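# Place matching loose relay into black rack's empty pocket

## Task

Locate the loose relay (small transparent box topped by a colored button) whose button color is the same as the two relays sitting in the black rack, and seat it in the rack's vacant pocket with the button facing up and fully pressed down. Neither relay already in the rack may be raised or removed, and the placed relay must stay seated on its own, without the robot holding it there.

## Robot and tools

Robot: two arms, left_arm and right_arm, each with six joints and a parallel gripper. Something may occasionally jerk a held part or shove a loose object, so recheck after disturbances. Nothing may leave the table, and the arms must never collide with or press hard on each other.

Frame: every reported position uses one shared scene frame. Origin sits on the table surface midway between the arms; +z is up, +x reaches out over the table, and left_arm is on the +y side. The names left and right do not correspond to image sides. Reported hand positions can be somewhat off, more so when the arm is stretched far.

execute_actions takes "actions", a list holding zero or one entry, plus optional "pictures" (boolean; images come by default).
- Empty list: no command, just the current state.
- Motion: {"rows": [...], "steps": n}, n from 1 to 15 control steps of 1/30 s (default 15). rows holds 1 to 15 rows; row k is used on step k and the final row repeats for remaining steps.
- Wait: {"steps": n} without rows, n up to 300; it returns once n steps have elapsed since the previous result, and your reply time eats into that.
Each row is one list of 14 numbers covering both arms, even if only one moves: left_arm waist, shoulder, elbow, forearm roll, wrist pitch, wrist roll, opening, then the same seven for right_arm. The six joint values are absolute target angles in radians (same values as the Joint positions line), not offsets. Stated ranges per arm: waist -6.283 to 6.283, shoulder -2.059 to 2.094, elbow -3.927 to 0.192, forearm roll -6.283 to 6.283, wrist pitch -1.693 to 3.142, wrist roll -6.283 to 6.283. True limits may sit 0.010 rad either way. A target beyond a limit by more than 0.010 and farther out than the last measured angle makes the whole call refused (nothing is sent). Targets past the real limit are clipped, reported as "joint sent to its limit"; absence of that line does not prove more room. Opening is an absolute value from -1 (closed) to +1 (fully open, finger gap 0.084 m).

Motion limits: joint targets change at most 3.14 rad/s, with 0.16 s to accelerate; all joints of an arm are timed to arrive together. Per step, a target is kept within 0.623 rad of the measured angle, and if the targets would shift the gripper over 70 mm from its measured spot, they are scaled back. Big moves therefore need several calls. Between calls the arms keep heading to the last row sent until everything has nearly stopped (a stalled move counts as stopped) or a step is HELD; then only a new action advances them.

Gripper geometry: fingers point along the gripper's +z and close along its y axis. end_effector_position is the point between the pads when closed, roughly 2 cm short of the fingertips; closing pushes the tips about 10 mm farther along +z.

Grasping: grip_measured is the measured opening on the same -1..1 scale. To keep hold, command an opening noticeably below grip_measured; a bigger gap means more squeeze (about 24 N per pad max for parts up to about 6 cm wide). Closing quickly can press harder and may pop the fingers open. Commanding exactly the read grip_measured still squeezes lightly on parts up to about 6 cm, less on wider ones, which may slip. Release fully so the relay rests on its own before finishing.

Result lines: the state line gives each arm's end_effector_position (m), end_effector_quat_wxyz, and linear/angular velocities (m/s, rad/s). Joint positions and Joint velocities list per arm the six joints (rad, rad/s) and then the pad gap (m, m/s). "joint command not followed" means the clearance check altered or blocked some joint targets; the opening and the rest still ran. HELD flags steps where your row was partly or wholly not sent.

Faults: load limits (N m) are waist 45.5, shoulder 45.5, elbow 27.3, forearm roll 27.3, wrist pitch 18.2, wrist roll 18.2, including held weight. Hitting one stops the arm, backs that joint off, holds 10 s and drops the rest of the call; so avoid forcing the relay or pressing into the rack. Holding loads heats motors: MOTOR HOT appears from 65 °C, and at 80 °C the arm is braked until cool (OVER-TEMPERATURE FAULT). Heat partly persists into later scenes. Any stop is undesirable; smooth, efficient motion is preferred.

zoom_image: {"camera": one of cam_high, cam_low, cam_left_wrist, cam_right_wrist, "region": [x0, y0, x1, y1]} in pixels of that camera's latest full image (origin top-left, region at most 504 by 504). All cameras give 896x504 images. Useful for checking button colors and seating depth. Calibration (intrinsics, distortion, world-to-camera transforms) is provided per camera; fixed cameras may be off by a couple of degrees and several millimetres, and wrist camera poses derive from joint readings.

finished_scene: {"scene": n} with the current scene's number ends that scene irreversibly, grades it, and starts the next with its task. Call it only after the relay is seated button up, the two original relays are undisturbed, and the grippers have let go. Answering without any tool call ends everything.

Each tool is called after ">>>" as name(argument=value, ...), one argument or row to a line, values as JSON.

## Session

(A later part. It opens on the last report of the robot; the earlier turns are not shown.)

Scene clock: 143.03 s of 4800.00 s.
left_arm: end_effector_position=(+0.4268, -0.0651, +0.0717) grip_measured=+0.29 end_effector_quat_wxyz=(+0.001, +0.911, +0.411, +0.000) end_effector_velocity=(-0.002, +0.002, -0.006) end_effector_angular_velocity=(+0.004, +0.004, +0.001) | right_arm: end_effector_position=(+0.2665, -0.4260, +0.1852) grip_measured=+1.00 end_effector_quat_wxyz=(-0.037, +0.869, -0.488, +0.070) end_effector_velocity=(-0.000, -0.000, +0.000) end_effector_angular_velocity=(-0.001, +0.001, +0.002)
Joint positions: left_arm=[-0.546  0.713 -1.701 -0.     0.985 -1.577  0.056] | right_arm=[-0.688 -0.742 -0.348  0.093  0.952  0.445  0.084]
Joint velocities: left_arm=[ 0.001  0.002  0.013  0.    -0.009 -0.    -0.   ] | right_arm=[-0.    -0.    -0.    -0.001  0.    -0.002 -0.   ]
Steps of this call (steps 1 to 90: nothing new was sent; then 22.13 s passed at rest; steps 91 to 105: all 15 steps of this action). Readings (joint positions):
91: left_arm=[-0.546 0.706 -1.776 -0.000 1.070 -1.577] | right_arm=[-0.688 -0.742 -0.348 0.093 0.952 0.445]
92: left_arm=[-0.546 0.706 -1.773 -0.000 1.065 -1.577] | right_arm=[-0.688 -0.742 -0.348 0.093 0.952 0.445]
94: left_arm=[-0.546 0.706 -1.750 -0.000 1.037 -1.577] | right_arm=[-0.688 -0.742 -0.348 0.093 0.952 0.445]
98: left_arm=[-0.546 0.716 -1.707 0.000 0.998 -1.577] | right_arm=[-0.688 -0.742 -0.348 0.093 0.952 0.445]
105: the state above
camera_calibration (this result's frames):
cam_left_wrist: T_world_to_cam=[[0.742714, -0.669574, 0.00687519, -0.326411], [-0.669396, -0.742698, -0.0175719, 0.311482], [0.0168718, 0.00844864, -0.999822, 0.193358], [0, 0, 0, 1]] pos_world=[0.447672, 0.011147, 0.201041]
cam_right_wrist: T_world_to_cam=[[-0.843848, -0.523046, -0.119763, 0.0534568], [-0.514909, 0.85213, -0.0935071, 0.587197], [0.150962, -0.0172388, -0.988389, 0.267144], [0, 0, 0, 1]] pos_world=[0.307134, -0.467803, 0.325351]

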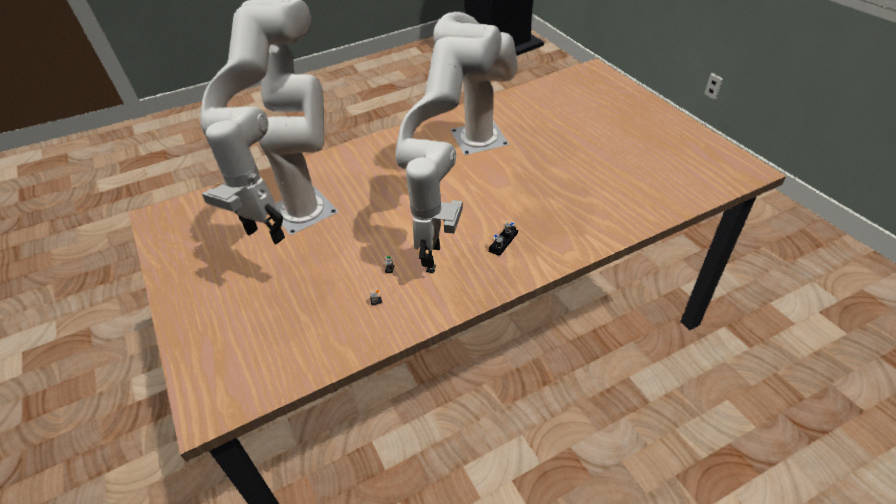

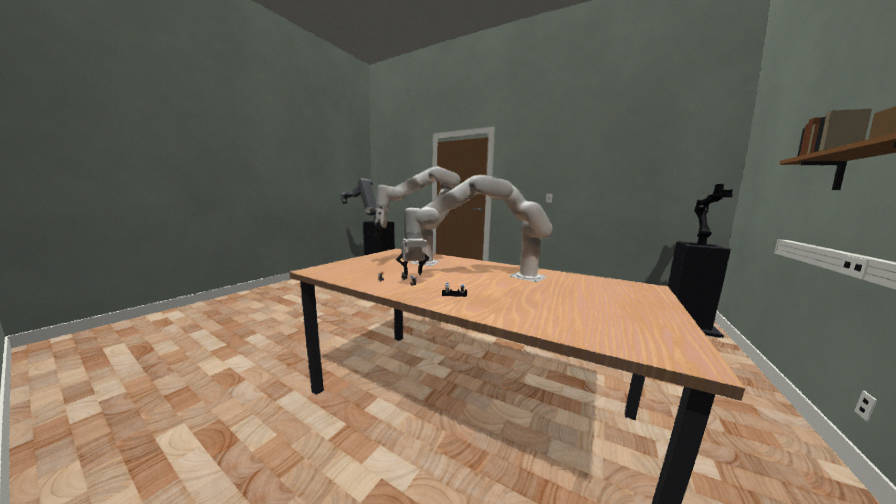

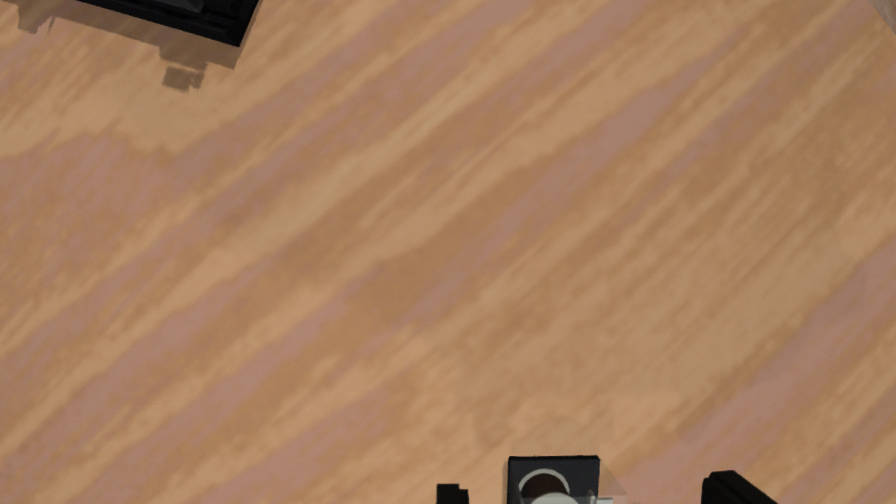

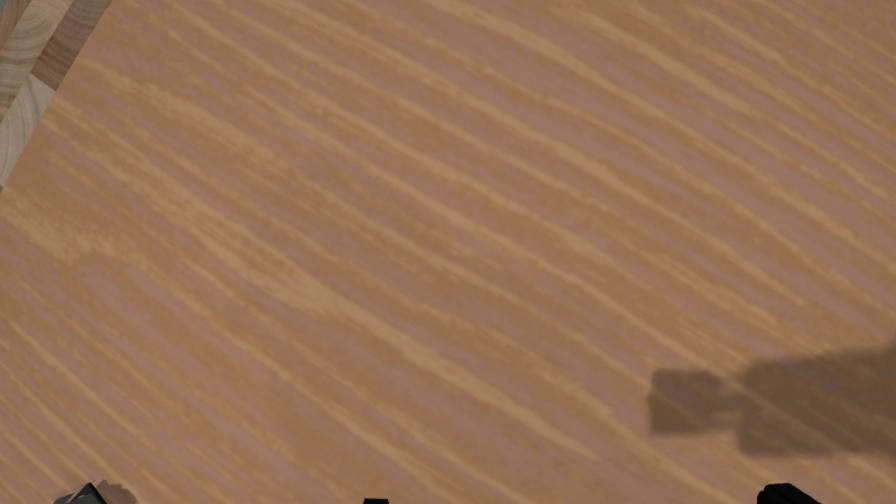

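>>> execute_actions(
  actions=[
    {"rows": [[-0.546,0.7637,-1.6847,0,0.9210,-1.577,0.3,-0.688,-0.742,-0.348,0.093,0.952,0.445,1]], "steps": 15},
  ],
)

>>> execute_actions(
  actions=[
    {"rows": [[-0.546,0.7637,-1.6847,0,0.9210,-1.577,-0.2,-0.688,-0.742,-0.348,0.093,0.952,0.445,1],[-0.546,0.7637,-1.6847,0,0.9210,-1.577,-0.2,-0.688,-0.742,-0.348,0.093,0.952,0.445,1],[-0.546,0.7637,-1.6847,0,0.9210,-1.577,-0.3,-0.688,-0.742,-0.348,0.093,0.952,0.445,1],[-0.546,0.7637,-1.6847,0,0.9210,-1.577,-0.4,-0.688,-0.742,-0.348,0.093,0.952,0.445,1],[-0.546,0.7637,-1.6847,0,0.9210,-1.577,-0.5,-0.688,-0.742,-0.348,0.093,0.952,0.445,1],[-0.546,0.7637,-1.6847,0,0.9210,-1.577,-0.6,-0.688,-0.742,-0.348,0.093,0.952,0.445,1],[-0.546,0.7637,-1.6847,0,0.9210,-1.577,-0.7,-0.688,-0.742,-0.348,0.093,0.952,0.445,1],[-0.546,0.7637,-1.6847,0,0.9210,-1.577,-0.8,-0.688,-0.742,-0.348,0.093,0.952,0.445,1]], "steps": 15},
  ],
  pictures=false,
)

Scene clock: 166.03 s of 4800.00 s.
left_arm: end_effector_position=(+0.4268, -0.0651, +0.0398) grip_measured=+0.29 end_effector_quat_wxyz=(+0.001, +0.911, +0.411, +0.000) end_effector_velocity=(-0.002, +0.002, -0.007) end_effector_angular_velocity=(+0.006, +0.006, +0.002) | right_arm: end_effector_position=(+0.2665, -0.4260, +0.1852) grip_measured=+1.00 end_effector_quat_wxyz=(-0.037, +0.869, -0.488, +0.070) end_effector_velocity=(+0.000, +0.000, +0.000) end_effector_angular_velocity=(+0.001, -0.001, -0.001)
Joint positions: left_arm=[-0.546  0.762 -1.686 -0.     0.921 -1.577  0.056] | right_arm=[-0.688 -0.742 -0.348  0.093  0.952  0.445  0.084]
Joint velocities: left_arm=[-0.     0.007  0.007 -0.    -0.005 -0.002 -0.   ] | right_arm=[-0.    -0.    -0.     0.001  0.     0.001  0.   ]
Steps of this call (steps 1 to 15: the robot went on to your last target; steps 16 to 90: nothing new was sent; then 19.50 s passed at rest; steps 91 to 105: all 15 steps of this action). Readings (joint positions):
91: left_arm=[-0.546 0.714 -1.699 -0.000 0.984 -1.577] | right_arm=[-0.688 -0.742 -0.348 0.093 0.952 0.445]
92: left_arm=[-0.546 0.716 -1.699 -0.000 0.980 -1.577] | right_arm=[-0.688 -0.742 -0.348 0.093 0.952 0.445]
94: left_arm=[-0.546 0.731 -1.696 -0.000 0.958 -1.577] | right_arm=[-0.688 -0.742 -0.348 0.093 0.952 0.445]
98: left_arm=[-0.546 0.760 -1.683 0.000 0.931 -1.577] | right_arm=[-0.688 -0.742 -0.348 0.093 0.952 0.445]
105: the state above
camera_calibration (this result's frames):
cam_left_wrist: T_world_to_cam=[[0.742715, -0.669571, 0.00704931, -0.326204], [-0.669392, -0.742701, -0.017573, 0.31092], [0.0170019, 0.00833297, -0.999821, 0.161385], [0, 0, 0, 1]] pos_world=[0.447661, 0.011159, 0.169119]
cam_right_wrist: T_world_to_cam=[[-0.843848, -0.523046, -0.119763, 0.053457], [-0.514908, 0.85213, -0.093507, 0.587197], [0.150962, -0.0172387, -0.988389, 0.267144], [0, 0, 0, 1]] pos_world=[0.307134, -0.467803, 0.325351]

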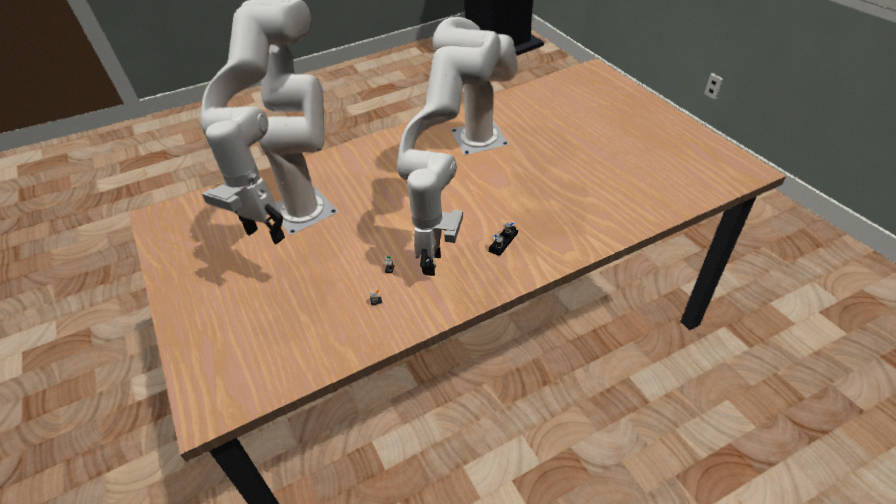

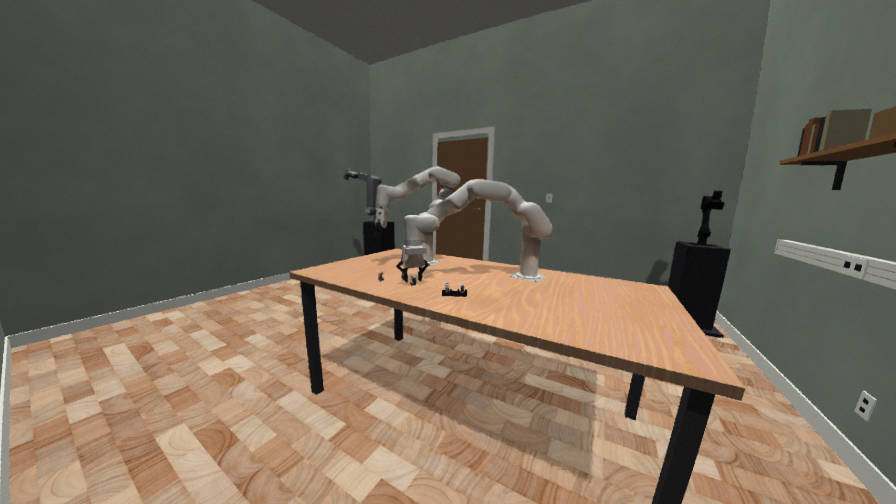

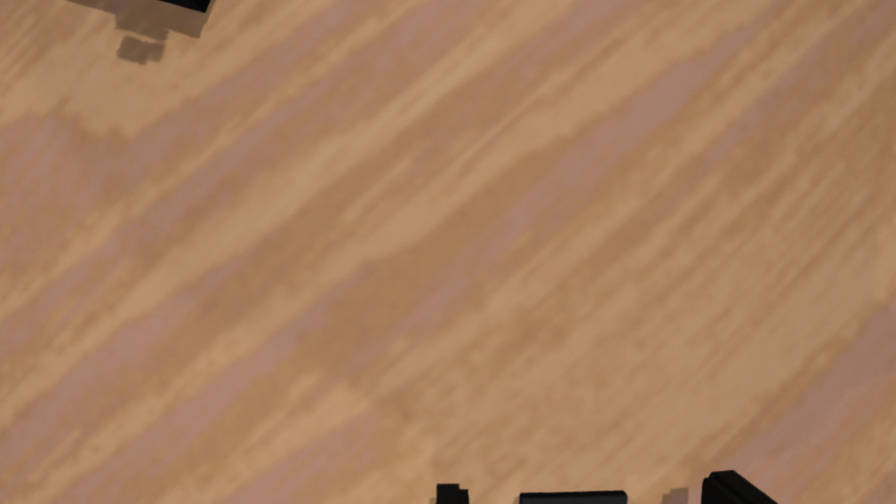

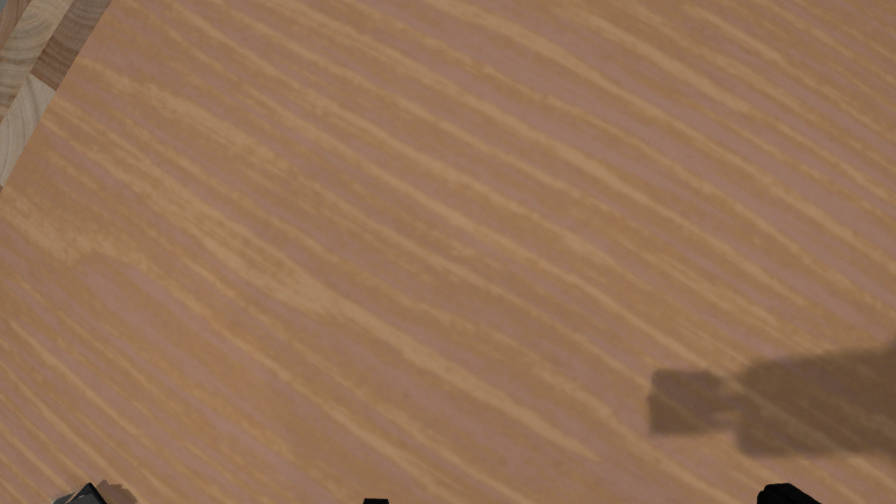

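Scene clock: 166.53 s of 4800.00 s.
left_arm: end_effector_position=(+0.4263, -0.0647, +0.0386) grip_measured=-0.39 end_effector_quat_wxyz=(+0.000, +0.911, +0.411, +0.000) end_effector_velocity=(+0.001, +0.001, -0.000) end_effector_angular_velocity=(-0.000, +0.000, +0.005) | right_arm: end_effector_position=(+0.2665, -0.4260, +0.1852) grip_measured=+1.00 end_effector_quat_wxyz=(-0.037, +0.869, -0.488, +0.070) end_effector_velocity=(-0.000, -0.000, +0.000) end_effector_angular_velocity=(-0.001, -0.000, +0.000)
Joint positions: left_arm=[-0.546  0.764 -1.685 -0.     0.921 -1.577  0.027] | right_arm=[-0.688 -0.742 -0.348  0.093  0.952  0.445  0.084]
Joint velocities: left_arm=[ 0.003  0.    -0.    -0.    -0.    -0.002  0.   ] | right_arm=[ 0.    -0.     0.    -0.001 -0.     0.    -0.   ]
Steps of this call (steps 1 to 15: all 15 steps of this action). Readings (joint positions):
1: left_arm=[-0.546 0.763 -1.686 -0.000 0.921 -1.577] | right_arm=[-0.688 -0.742 -0.348 0.093 0.952 0.445]
2: left_arm=[-0.546 0.763 -1.685 -0.000 0.921 -1.577] | right_arm=[-0.688 -0.742 -0.348 0.093 0.952 0.445]
4: left_arm=[-0.546 0.763 -1.685 -0.000 0.921 -1.577] | right_arm=[-0.688 -0.742 -0.348 0.093 0.952 0.445]
8: left_arm=[-0.546 0.764 -1.685 -0.000 0.921 -1.577] | right_arm=[-0.688 -0.742 -0.348 0.093 0.952 0.445]
15: the state above

>>> execute_actions(
  actions=[
    {"rows": [[-0.546,0.6248,-1.7884,0,1.1636,-1.577,-0.8,-0.688,-0.742,-0.348,0.093,0.952,0.445,1]], "steps": 15},
  ],
  pictures=false,
)

>>> execute_actions(
  actions=[
    {"rows": [[-0.2193,0.2713,-1.1632,0,0.8919,-2.507,-0.8,-0.688,-0.742,-0.348,0.093,0.952,0.445,1]], "steps": 15},
  ],
  pictures=false,
)

>>> execute_actions(
  actions=[
    {"rows": [[-0.2193,0.2713,-1.1632,0,0.8919,-2.507,-0.8,-0.688,-0.742,-0.348,0.093,0.952,0.445,1]], "steps": 15},
  ],
)

Scene clock: 197.63 s of 4800.00 s.
left_arm: end_effector_position=(+0.4268, -0.0651, +0.1476) grip_measured=-0.39 end_effector_quat_wxyz=(+0.001, +0.911, +0.411, +0.000) end_effector_velocity=(-0.017, +0.015, +0.003) end_effector_angular_velocity=(+0.056, +0.063, -0.002) | right_arm: end_effector_position=(+0.2665, -0.4260, +0.1852) grip_measured=+1.00 end_effector_quat_wxyz=(-0.037, +0.869, -0.488, +0.070) end_effector_velocity=(+0.000, -0.000, +0.000) end_effector_angular_velocity=(+0.000, -0.000, -0.001)
Joint positions: left_arm=[-0.546  0.628 -1.785 -0.     1.155 -1.577  0.027] | right_arm=[-0.688 -0.742 -0.348  0.093  0.952  0.445  0.084]
Joint velocities: left_arm=[-0.001 -0.013 -0.005 -0.     0.102  0.001 -0.   ] | right_arm=[-0.     0.    -0.     0.    -0.     0.001 -0.   ]
Steps of this call (steps 1 to 15: the robot went on to your last target; steps 16 to 90: nothing new was sent; then 27.60 s passed at rest; steps 91 to 105: all 15 steps of this action). Readings (joint positions):
91: left_arm=[-0.546 0.764 -1.685 0.000 0.921 -1.577] | right_arm=[-0.688 -0.742 -0.348 0.093 0.952 0.445]
92: left_arm=[-0.546 0.762 -1.686 0.000 0.926 -1.577] | right_arm=[-0.688 -0.742 -0.348 0.093 0.952 0.445]
94: left_arm=[-0.546 0.746 -1.697 0.000 0.967 -1.577] | right_arm=[-0.688 -0.742 -0.348 0.093 0.952 0.445]
98: left_arm=[-0.546 0.677 -1.751 -0.000 1.067 -1.577] | right_arm=[-0.688 -0.742 -0.348 0.093 0.952 0.445]
105: the state above

Scene clock: 198.13 s of 4800.00 s.
left_arm: end_effector_position=(+0.4457, +0.0724, +0.1330) grip_measured=-0.39 end_effector_quat_wxyz=(-0.001, +0.711, +0.703, -0.000) end_effector_velocity=(-0.014, +0.310, -0.040) end_effector_angular_velocity=(-0.002, -0.007, +2.052) | right_arm: end_effector_position=(+0.2665, -0.4260, +0.1852) grip_measured=+1.00 end_effector_quat_wxyz=(-0.037, +0.869, -0.488, +0.070) end_effector_velocity=(-0.000, +0.000, -0.000) end_effector_angular_velocity=(+0.000, +0.001, +0.001)
Joint positions: left_arm=[-0.341  0.405 -1.396  0.     0.992 -2.085  0.027] | right_arm=[-0.688 -0.742 -0.348  0.093  0.952  0.445  0.084]
Joint velocities: left_arm=[ 0.462 -0.51   0.884 -0.001 -0.381 -1.59   0.   ] | right_arm=[ 0.     0.001 -0.    -0.     0.    -0.001 -0.   ]
Steps of this call (steps 1 to 15: all 15 steps of this action). Readings (joint positions):
1: left_arm=[-0.546 0.628 -1.785 0.000 1.158 -1.577] | right_arm=[-0.688 -0.742 -0.348 0.093 0.952 0.445]
2: left_arm=[-0.545 0.626 -1.781 -0.000 1.157 -1.582] | right_arm=[-0.688 -0.742 -0.348 0.093 0.952 0.445]
4: left_arm=[-0.526 0.602 -1.739 -0.000 1.138 -1.626] | right_arm=[-0.688 -0.742 -0.348 0.093 0.952 0.445]
8: left_arm=[-0.450 0.525 -1.605 0.000 1.082 -1.767] | right_arm=[-0.688 -0.742 -0.348 0.093 0.952 0.445]
15: the state above

Scene clock: 198.63 s of 4800.00 s.
left_arm: end_effector_position=(+0.4334, +0.1514, +0.1207) grip_measured=-0.39 end_effector_quat_wxyz=(+0.000, +0.498, +0.867, -0.000) end_effector_velocity=(-0.002, +0.007, -0.002) end_effector_angular_velocity=(+0.000, +0.001, +0.048) | right_arm: end_effector_position=(+0.2665, -0.4260, +0.1852) grip_measured=+1.00 end_effector_quat_wxyz=(-0.037, +0.869, -0.488, +0.070) end_effector_velocity=(-0.000, -0.000, +0.000) end_effector_angular_velocity=(-0.001, -0.001, +0.002)
Joint positions: left_arm=[-0.221  0.273 -1.166 -0.     0.893 -2.504  0.027] | right_arm=[-0.688 -0.742 -0.348  0.093  0.952  0.445  0.084]
Joint velocities: left_arm=[ 0.011 -0.011  0.02  -0.    -0.009 -0.037  0.   ] | right_arm=[-0.    -0.001  0.    -0.001 -0.    -0.002  0.   ]
Steps of this call (steps 1 to 15: all 15 steps of this action). Readings (joint positions):
1: left_arm=[-0.326 0.388 -1.367 0.000 0.979 -2.138] | right_arm=[-0.688 -0.742 -0.348 0.093 0.952 0.445]
2: left_arm=[-0.310 0.371 -1.337 0.000 0.967 -2.193] | right_arm=[-0.688 -0.742 -0.348 0.093 0.952 0.445]
4: left_arm=[-0.279 0.337 -1.277 0.000 0.941 -2.301] | right_arm=[-0.688 -0.742 -0.348 0.093 0.952 0.445]
8: left_arm=[-0.233 0.287 -1.191 0.000 0.905 -2.454] | right_arm=[-0.688 -0.742 -0.348 0.093 0.952 0.445]
15: the state above
camera_calibration (this result's frames):
cam_left_wrist: T_world_to_cam=[[0.868816, 0.495109, 0.00508873, -0.417451], [0.495118, -0.868654, -0.0172868, -0.00814403], [-0.0041385, 0.0175386, -0.999838, 0.248094], [0, 0, 0, 1]] pos_world=[0.367747, 0.195258, 0.250037]
cam_right_wrist: T_world_to_cam=[[-0.843848, -0.523046, -0.119763, 0.053457], [-0.514908, 0.85213, -0.0935072, 0.587197], [0.150962, -0.0172389, -0.988389, 0.267144], [0, 0, 0, 1]] pos_world=[0.307134, -0.467803, 0.325351]

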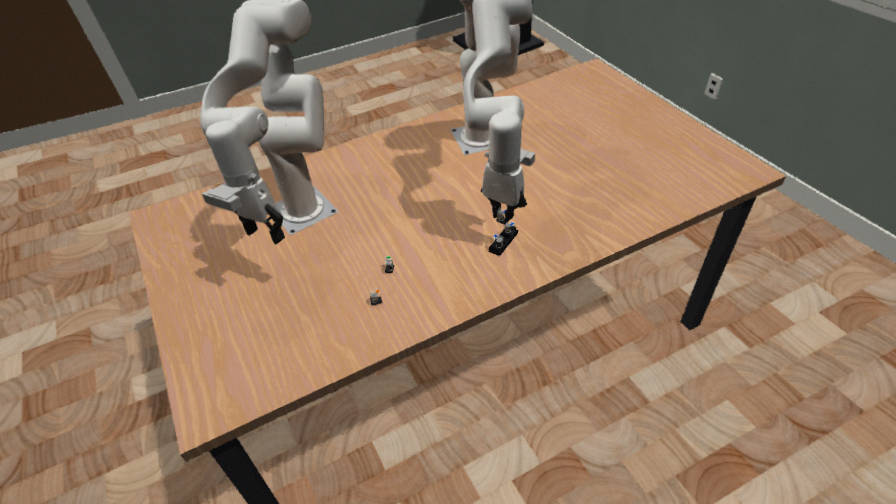

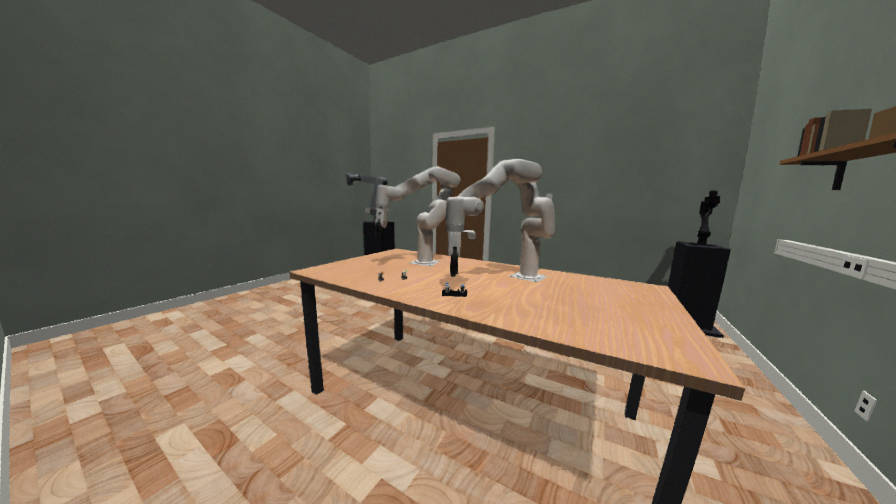

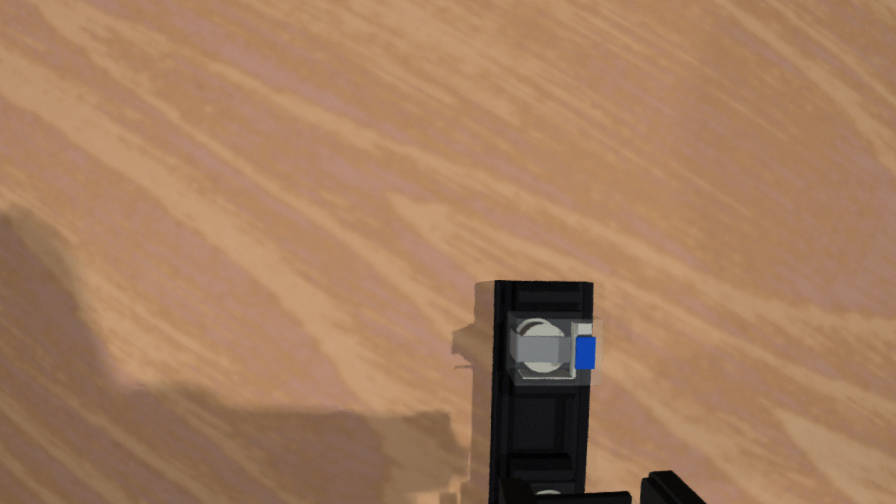

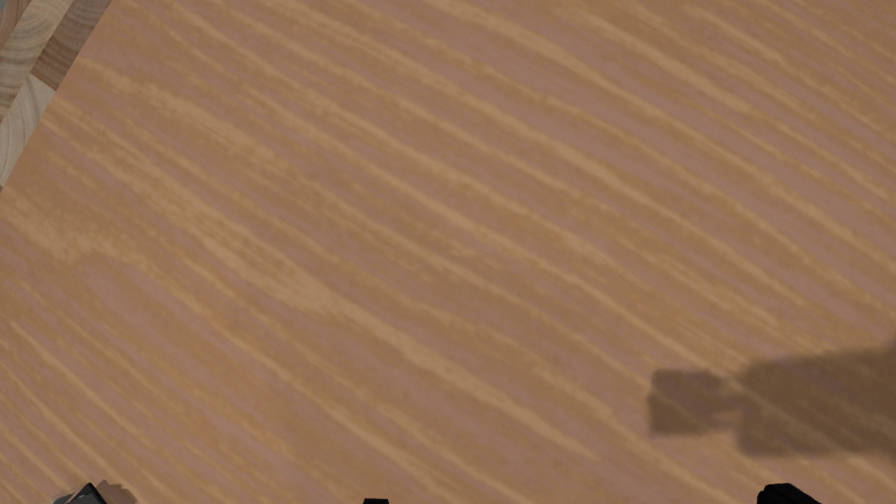

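>>> zoom_image(
  camera="cam_left_wrist",
  region=[400, 270, 700, 504],
)

Region (400, 270, 700, 504) of cam_left_wrist's 896x504 image, scaled by 1.680, with more detail than that image has; it fills the top 393 rows of this view, and the rest is white.

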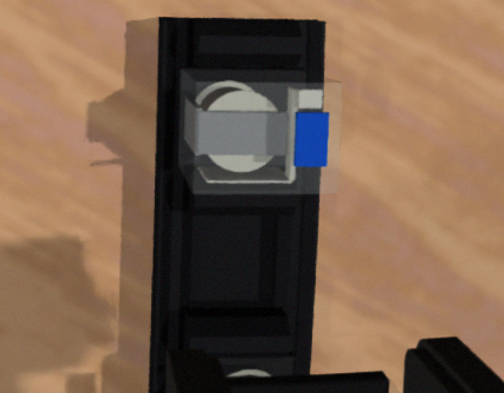

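>>> execute_actions(
  actions=[
    {"rows": [[-0.2150,0.2744,-1.1031,0,0.8286,-2.465,-0.8,-0.688,-0.742,-0.348,0.093,0.952,0.445,1]], "steps": 15},
  ],
)

Scene clock: 235.27 s of 4800.00 s.
left_arm: end_effector_position=(+0.4256, +0.1581, +0.1010) grip_measured=-0.39 end_effector_quat_wxyz=(+0.000, +0.512, +0.859, +0.000) end_effector_velocity=(-0.002, +0.001, -0.004) end_effector_angular_velocity=(+0.002, +0.004, -0.004) | right_arm: end_effector_position=(+0.2665, -0.4260, +0.1852) grip_measured=+1.00 end_effector_quat_wxyz=(-0.037, +0.869, -0.488, +0.070) end_effector_velocity=(-0.000, +0.000, -0.000) end_effector_angular_velocity=(-0.001, +0.000, +0.000)
Joint positions: left_arm=[-0.215  0.274 -1.104 -0.     0.829 -2.465  0.027] | right_arm=[-0.688 -0.742 -0.348  0.093  0.952  0.445  0.084]
Joint velocities: left_arm=[-0.     0.001  0.009  0.    -0.006  0.003  0.   ] | right_arm=[ 0.    -0.001  0.001 -0.001 -0.     0.    -0.   ]
Steps of this call (steps 1 to 15: the robot went on to your last target; steps 16 to 90: nothing new was sent; then 33.13 s passed at rest; steps 91 to 105: all 15 steps of this action). Readings (joint positions):
91: left_arm=[-0.219 0.271 -1.163 -0.000 0.892 -2.507] | right_arm=[-0.688 -0.742 -0.348 0.093 0.952 0.445]
92: left_arm=[-0.219 0.271 -1.160 -0.000 0.887 -2.504] | right_arm=[-0.688 -0.742 -0.348 0.093 0.952 0.445]
94: left_arm=[-0.218 0.271 -1.141 -0.000 0.866 -2.490] | right_arm=[-0.688 -0.742 -0.348 0.093 0.952 0.445]
98: left_arm=[-0.216 0.275 -1.110 0.000 0.839 -2.471] | right_arm=[-0.688 -0.742 -0.348 0.093 0.952 0.445]
105: the state above
camera_calibration (this result's frames):
cam_left_wrist: T_world_to_cam=[[0.884327, 0.466835, 0.00548442, -0.416061], [0.466858, -0.884171, -0.0168748, 0.0156471], [-0.00302859, 0.0174833, -0.999843, 0.227846], [0, 0, 0, 1]] pos_world=[0.36132, 0.204083, 0.230356]
cam_right_wrist: T_world_to_cam=[[-0.843848, -0.523046, -0.119763, 0.053457], [-0.514908, 0.85213, -0.093507, 0.587197], [0.150962, -0.0172387, -0.988389, 0.267144], [0, 0, 0, 1]] pos_world=[0.307134, -0.467803, 0.325351]

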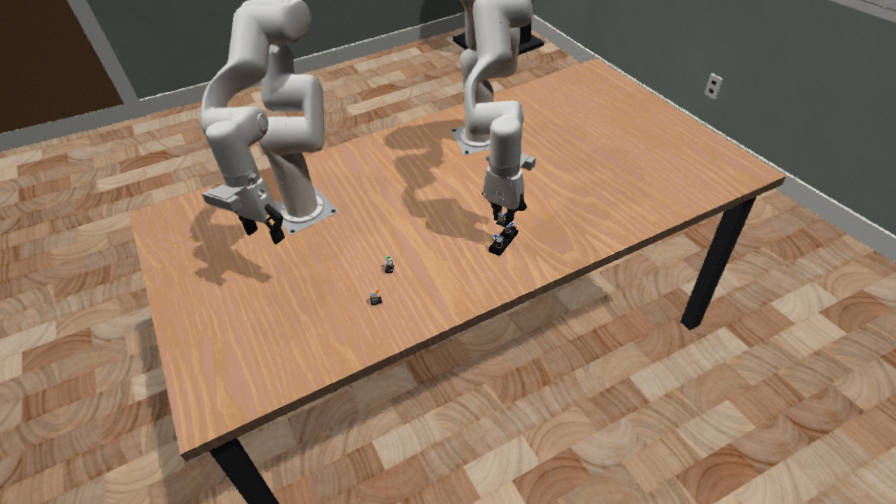

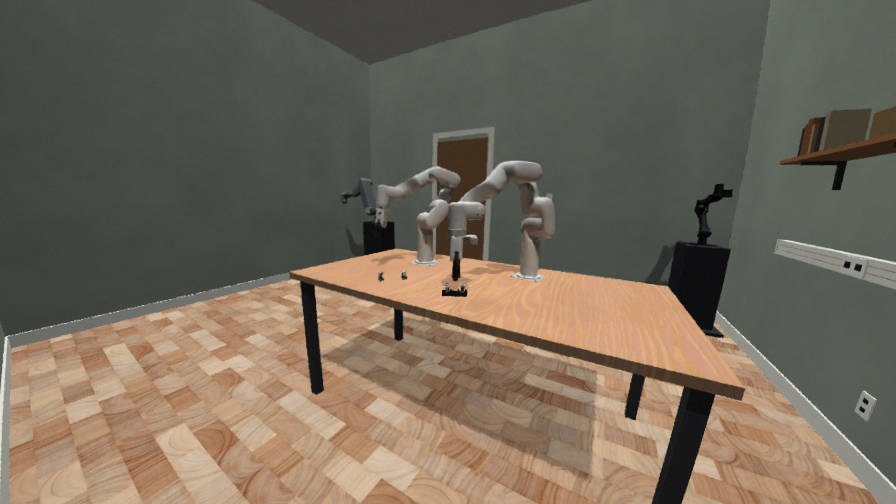

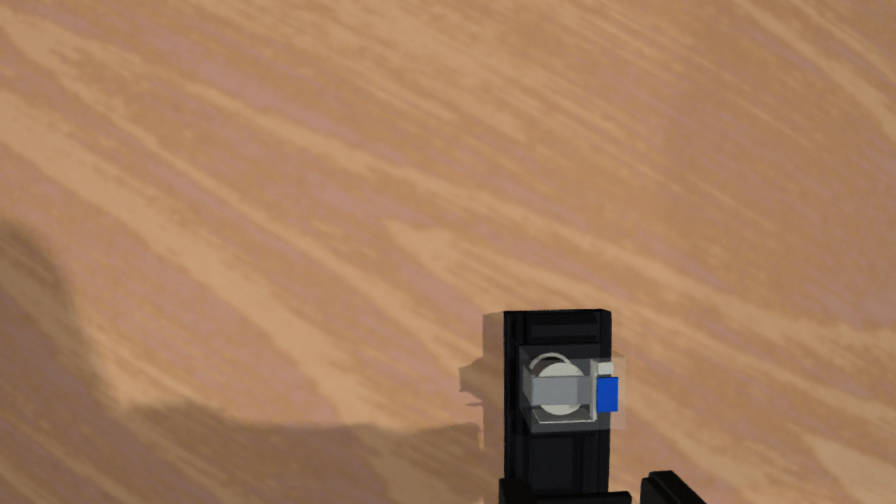

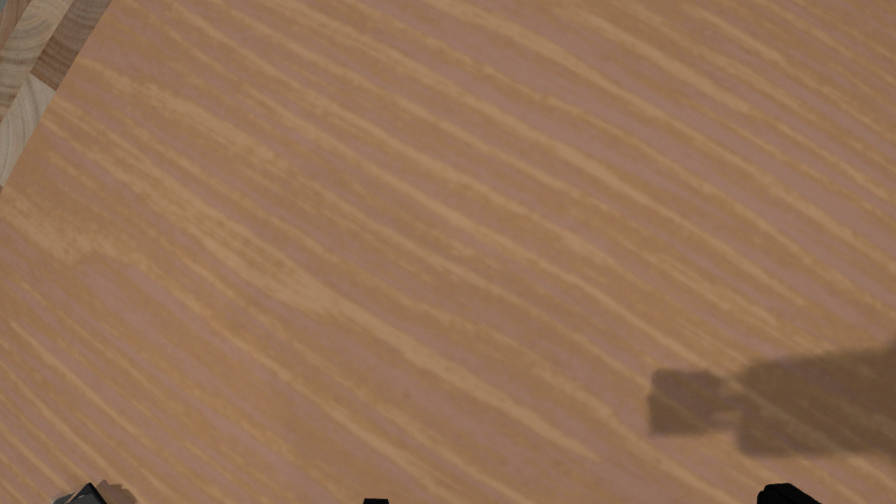

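>>> zoom_image(
  camera="cam_left_wrist",
  region=[420, 290, 700, 504],
)

Region (420, 290, 700, 504) of cam_left_wrist's 896x504 image, scaled by 1.800, with more detail than that image has; it fills the top 385 rows of this view, and the rest is white.

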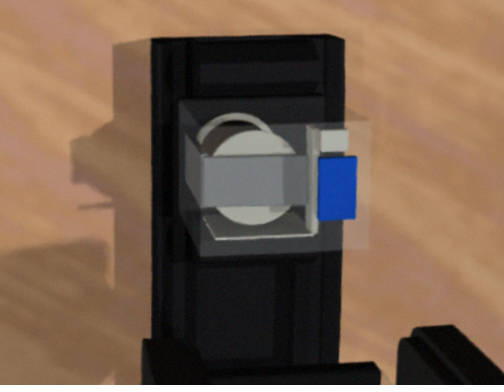

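>>> execute_actions(
  actions=[
    {"rows": [[-0.2150,0.3451,-1.0783,0,0.7332,-2.465,-0.8,-0.688,-0.742,-0.348,0.093,0.952,0.445,1]], "steps": 15},
  ],
)

Scene clock: 252.37 s of 4800.00 s.
left_arm: end_effector_position=(+0.4257, +0.1581, +0.0635) grip_measured=-0.39 end_effector_quat_wxyz=(+0.001, +0.512, +0.859, +0.000) end_effector_velocity=(-0.001, +0.001, -0.006) end_effector_angular_velocity=(+0.002, +0.003, -0.002) | right_arm: end_effector_position=(+0.2665, -0.4260, +0.1852) grip_measured=+1.00 end_effector_quat_wxyz=(-0.037, +0.869, -0.488, +0.070) end_effector_velocity=(-0.000, +0.000, -0.000) end_effector_angular_velocity=(+0.001, +0.000, -0.001)
Joint positions: left_arm=[-0.215  0.344 -1.079 -0.     0.734 -2.465  0.027] | right_arm=[-0.688 -0.742 -0.348  0.093  0.952  0.445  0.084]
Joint velocities: left_arm=[ 0.001  0.008  0.007  0.    -0.012  0.003 -0.   ] | right_arm=[-0.     0.001  0.     0.    -0.001  0.001  0.   ]
Steps of this call (steps 1 to 15: the robot went on to your last target; steps 16 to 90: nothing new was sent; then 13.60 s passed at rest; steps 91 to 105: all 15 steps of this action). Readings (joint positions):
91: left_arm=[-0.215 0.274 -1.103 -0.000 0.828 -2.465] | right_arm=[-0.688 -0.742 -0.348 0.093 0.952 0.445]
92: left_arm=[-0.215 0.276 -1.103 -0.000 0.824 -2.465] | right_arm=[-0.688 -0.742 -0.348 0.093 0.952 0.445]
94: left_arm=[-0.215 0.296 -1.098 -0.000 0.793 -2.465] | right_arm=[-0.688 -0.742 -0.348 0.093 0.952 0.445]
98: left_arm=[-0.215 0.338 -1.078 0.000 0.749 -2.465] | right_arm=[-0.688 -0.742 -0.348 0.093 0.952 0.445]
105: the state above
camera_calibration (this result's frames):
cam_left_wrist: T_world_to_cam=[[0.884491, 0.46652, 0.00588405, -0.416004], [0.466551, -0.884343, -0.0163891, 0.0150722], [-0.00244232, 0.0172412, -0.999848, 0.190119], [0, 0, 0, 1]] pos_world=[0.361385, 0.204125, 0.192785]
cam_right_wrist: T_world_to_cam=[[-0.843848, -0.523046, -0.119763, 0.0534569], [-0.514908, 0.85213, -0.093507, 0.587197], [0.150962, -0.0172387, -0.988389, 0.267144], [0, 0, 0, 1]] pos_world=[0.307134, -0.467802, 0.325351]

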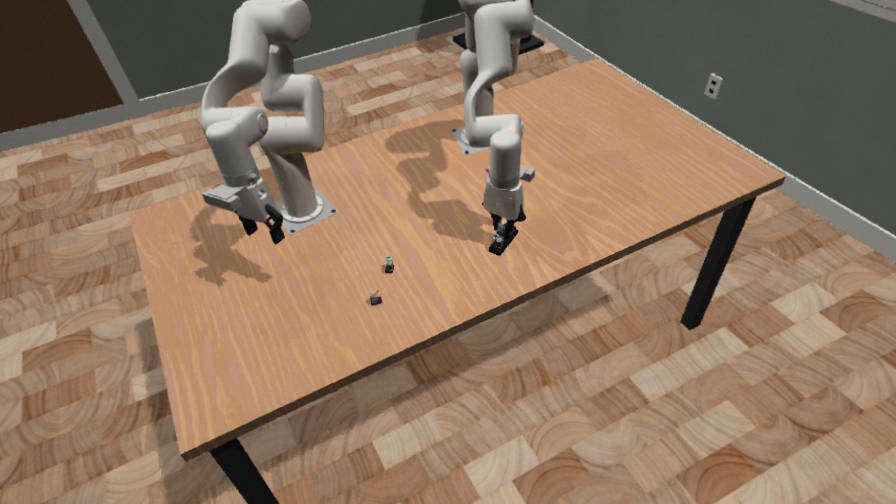

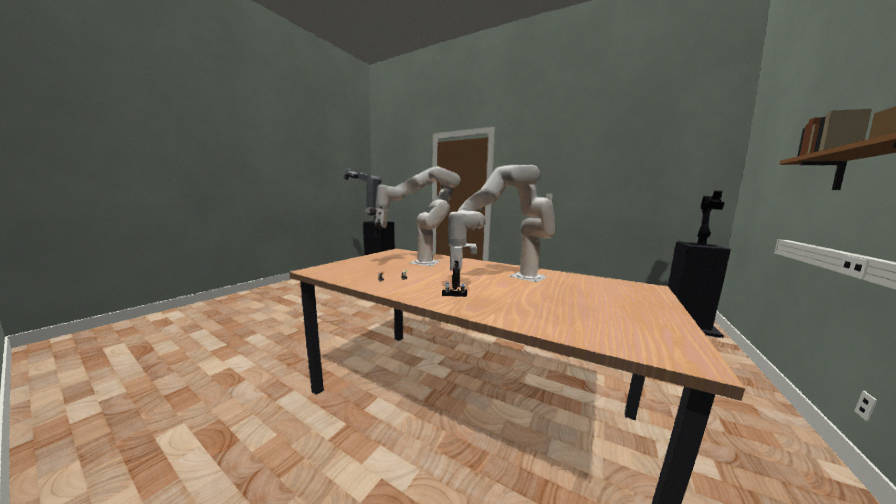

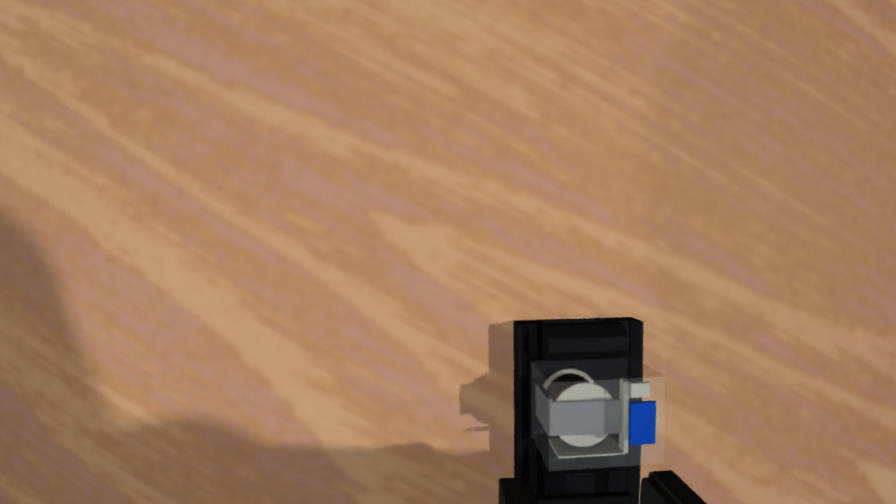

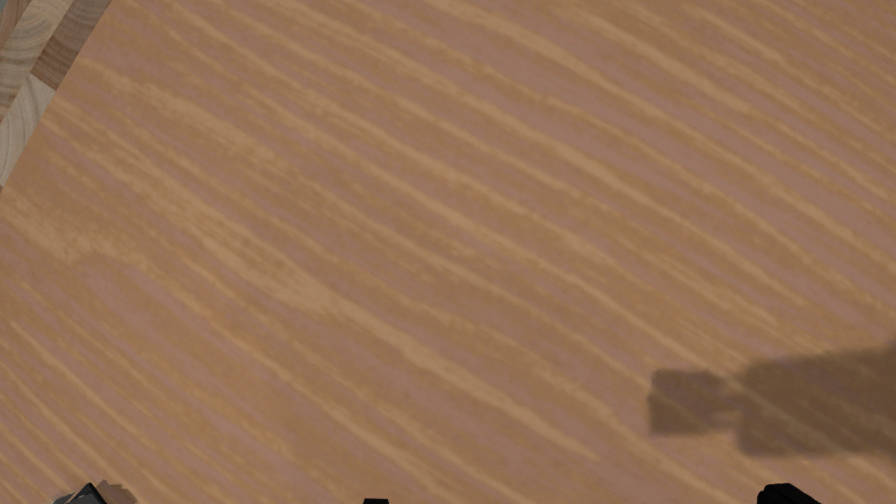

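>>> execute_actions(
  actions=[
    {"rows": [[-0.2150,0.3696,-1.0735,0,0.7039,-2.465,-0.8,-0.688,-0.742,-0.348,0.093,0.952,0.445,1]], "steps": 15},
  ],
)

Scene clock: 262.10 s of 4800.00 s.
left_arm: end_effector_position=(+0.4254, +0.1582, +0.0508) grip_measured=-0.39 end_effector_quat_wxyz=(+0.000, +0.512, +0.859, +0.000) end_effector_velocity=(-0.001, -0.000, -0.002) end_effector_angular_velocity=(+0.000, +0.002, -0.000) | right_arm: end_effector_position=(+0.2665, -0.4260, +0.1852) grip_measured=+1.00 end_effector_quat_wxyz=(-0.037, +0.869, -0.488, +0.070) end_effector_velocity=(-0.000, +0.000, -0.000) end_effector_angular_velocity=(-0.000, +0.001, +0.002)
Joint positions: left_arm=[-0.215  0.369 -1.074 -0.     0.704 -2.465  0.027] | right_arm=[-0.688 -0.742 -0.348  0.093  0.952  0.445  0.084]
Joint velocities: left_arm=[-0.001  0.003  0.002 -0.    -0.003 -0.    -0.   ] | right_arm=[ 0.    -0.     0.001 -0.001  0.    -0.001 -0.   ]
Steps of this call (steps 1 to 15: the robot went on to your last target; steps 16 to 90: nothing new was sent; then 6.23 s passed at rest; steps 91 to 105: all 15 steps of this action). Readings (joint positions):
91: left_arm=[-0.215 0.345 -1.078 -0.000 0.733 -2.465] | right_arm=[-0.688 -0.742 -0.348 0.093 0.952 0.445]
92: left_arm=[-0.215 0.347 -1.078 -0.000 0.730 -2.465] | right_arm=[-0.688 -0.742 -0.348 0.093 0.952 0.445]
94: left_arm=[-0.215 0.355 -1.077 -0.000 0.720 -2.465] | right_arm=[-0.688 -0.742 -0.348 0.093 0.952 0.445]
98: left_arm=[-0.215 0.367 -1.073 0.000 0.708 -2.465] | right_arm=[-0.688 -0.742 -0.348 0.093 0.952 0.445]
105: the state above
camera_calibration (this result's frames):
cam_left_wrist: T_world_to_cam=[[0.884503, 0.466506, 0.00519937, -0.415669], [0.466523, -0.884342, -0.0172261, 0.0151899], [-0.00343808, 0.0176622, -0.999838, 0.177791], [0, 0, 0, 1]] pos_world=[0.361185, 0.204205, 0.180185]
cam_right_wrist: T_world_to_cam=[[-0.843848, -0.523046, -0.119763, 0.053457], [-0.514908, 0.85213, -0.0935069, 0.587197], [0.150962, -0.0172387, -0.988389, 0.267144], [0, 0, 0, 1]] pos_world=[0.307134, -0.467803, 0.325351]

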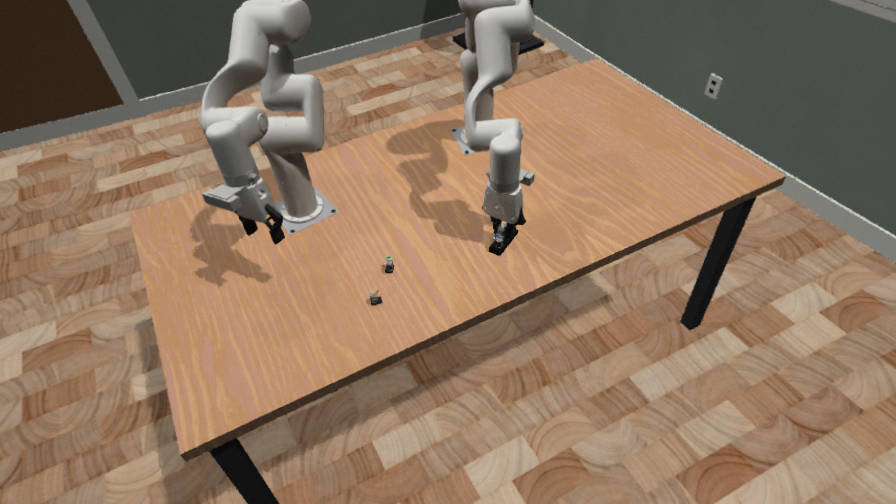

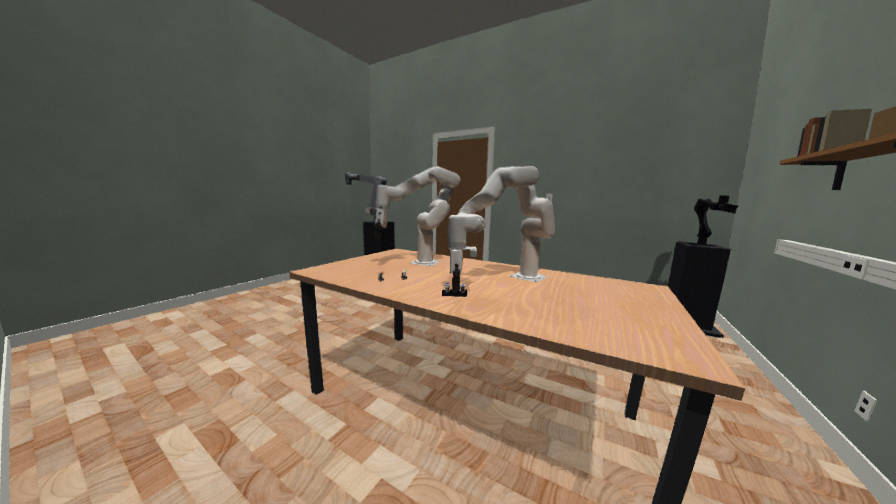

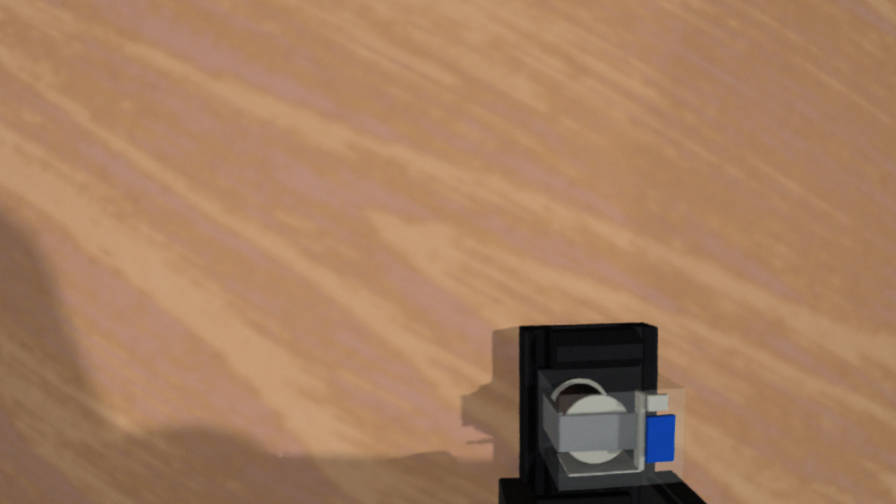

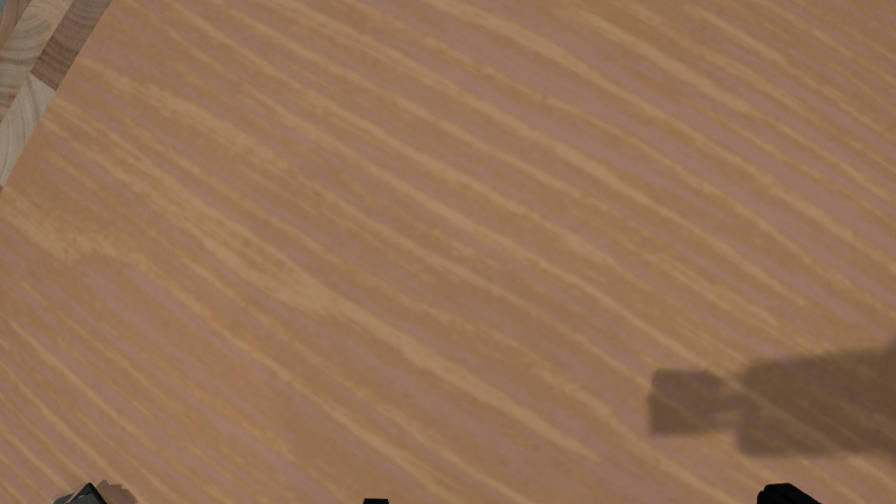

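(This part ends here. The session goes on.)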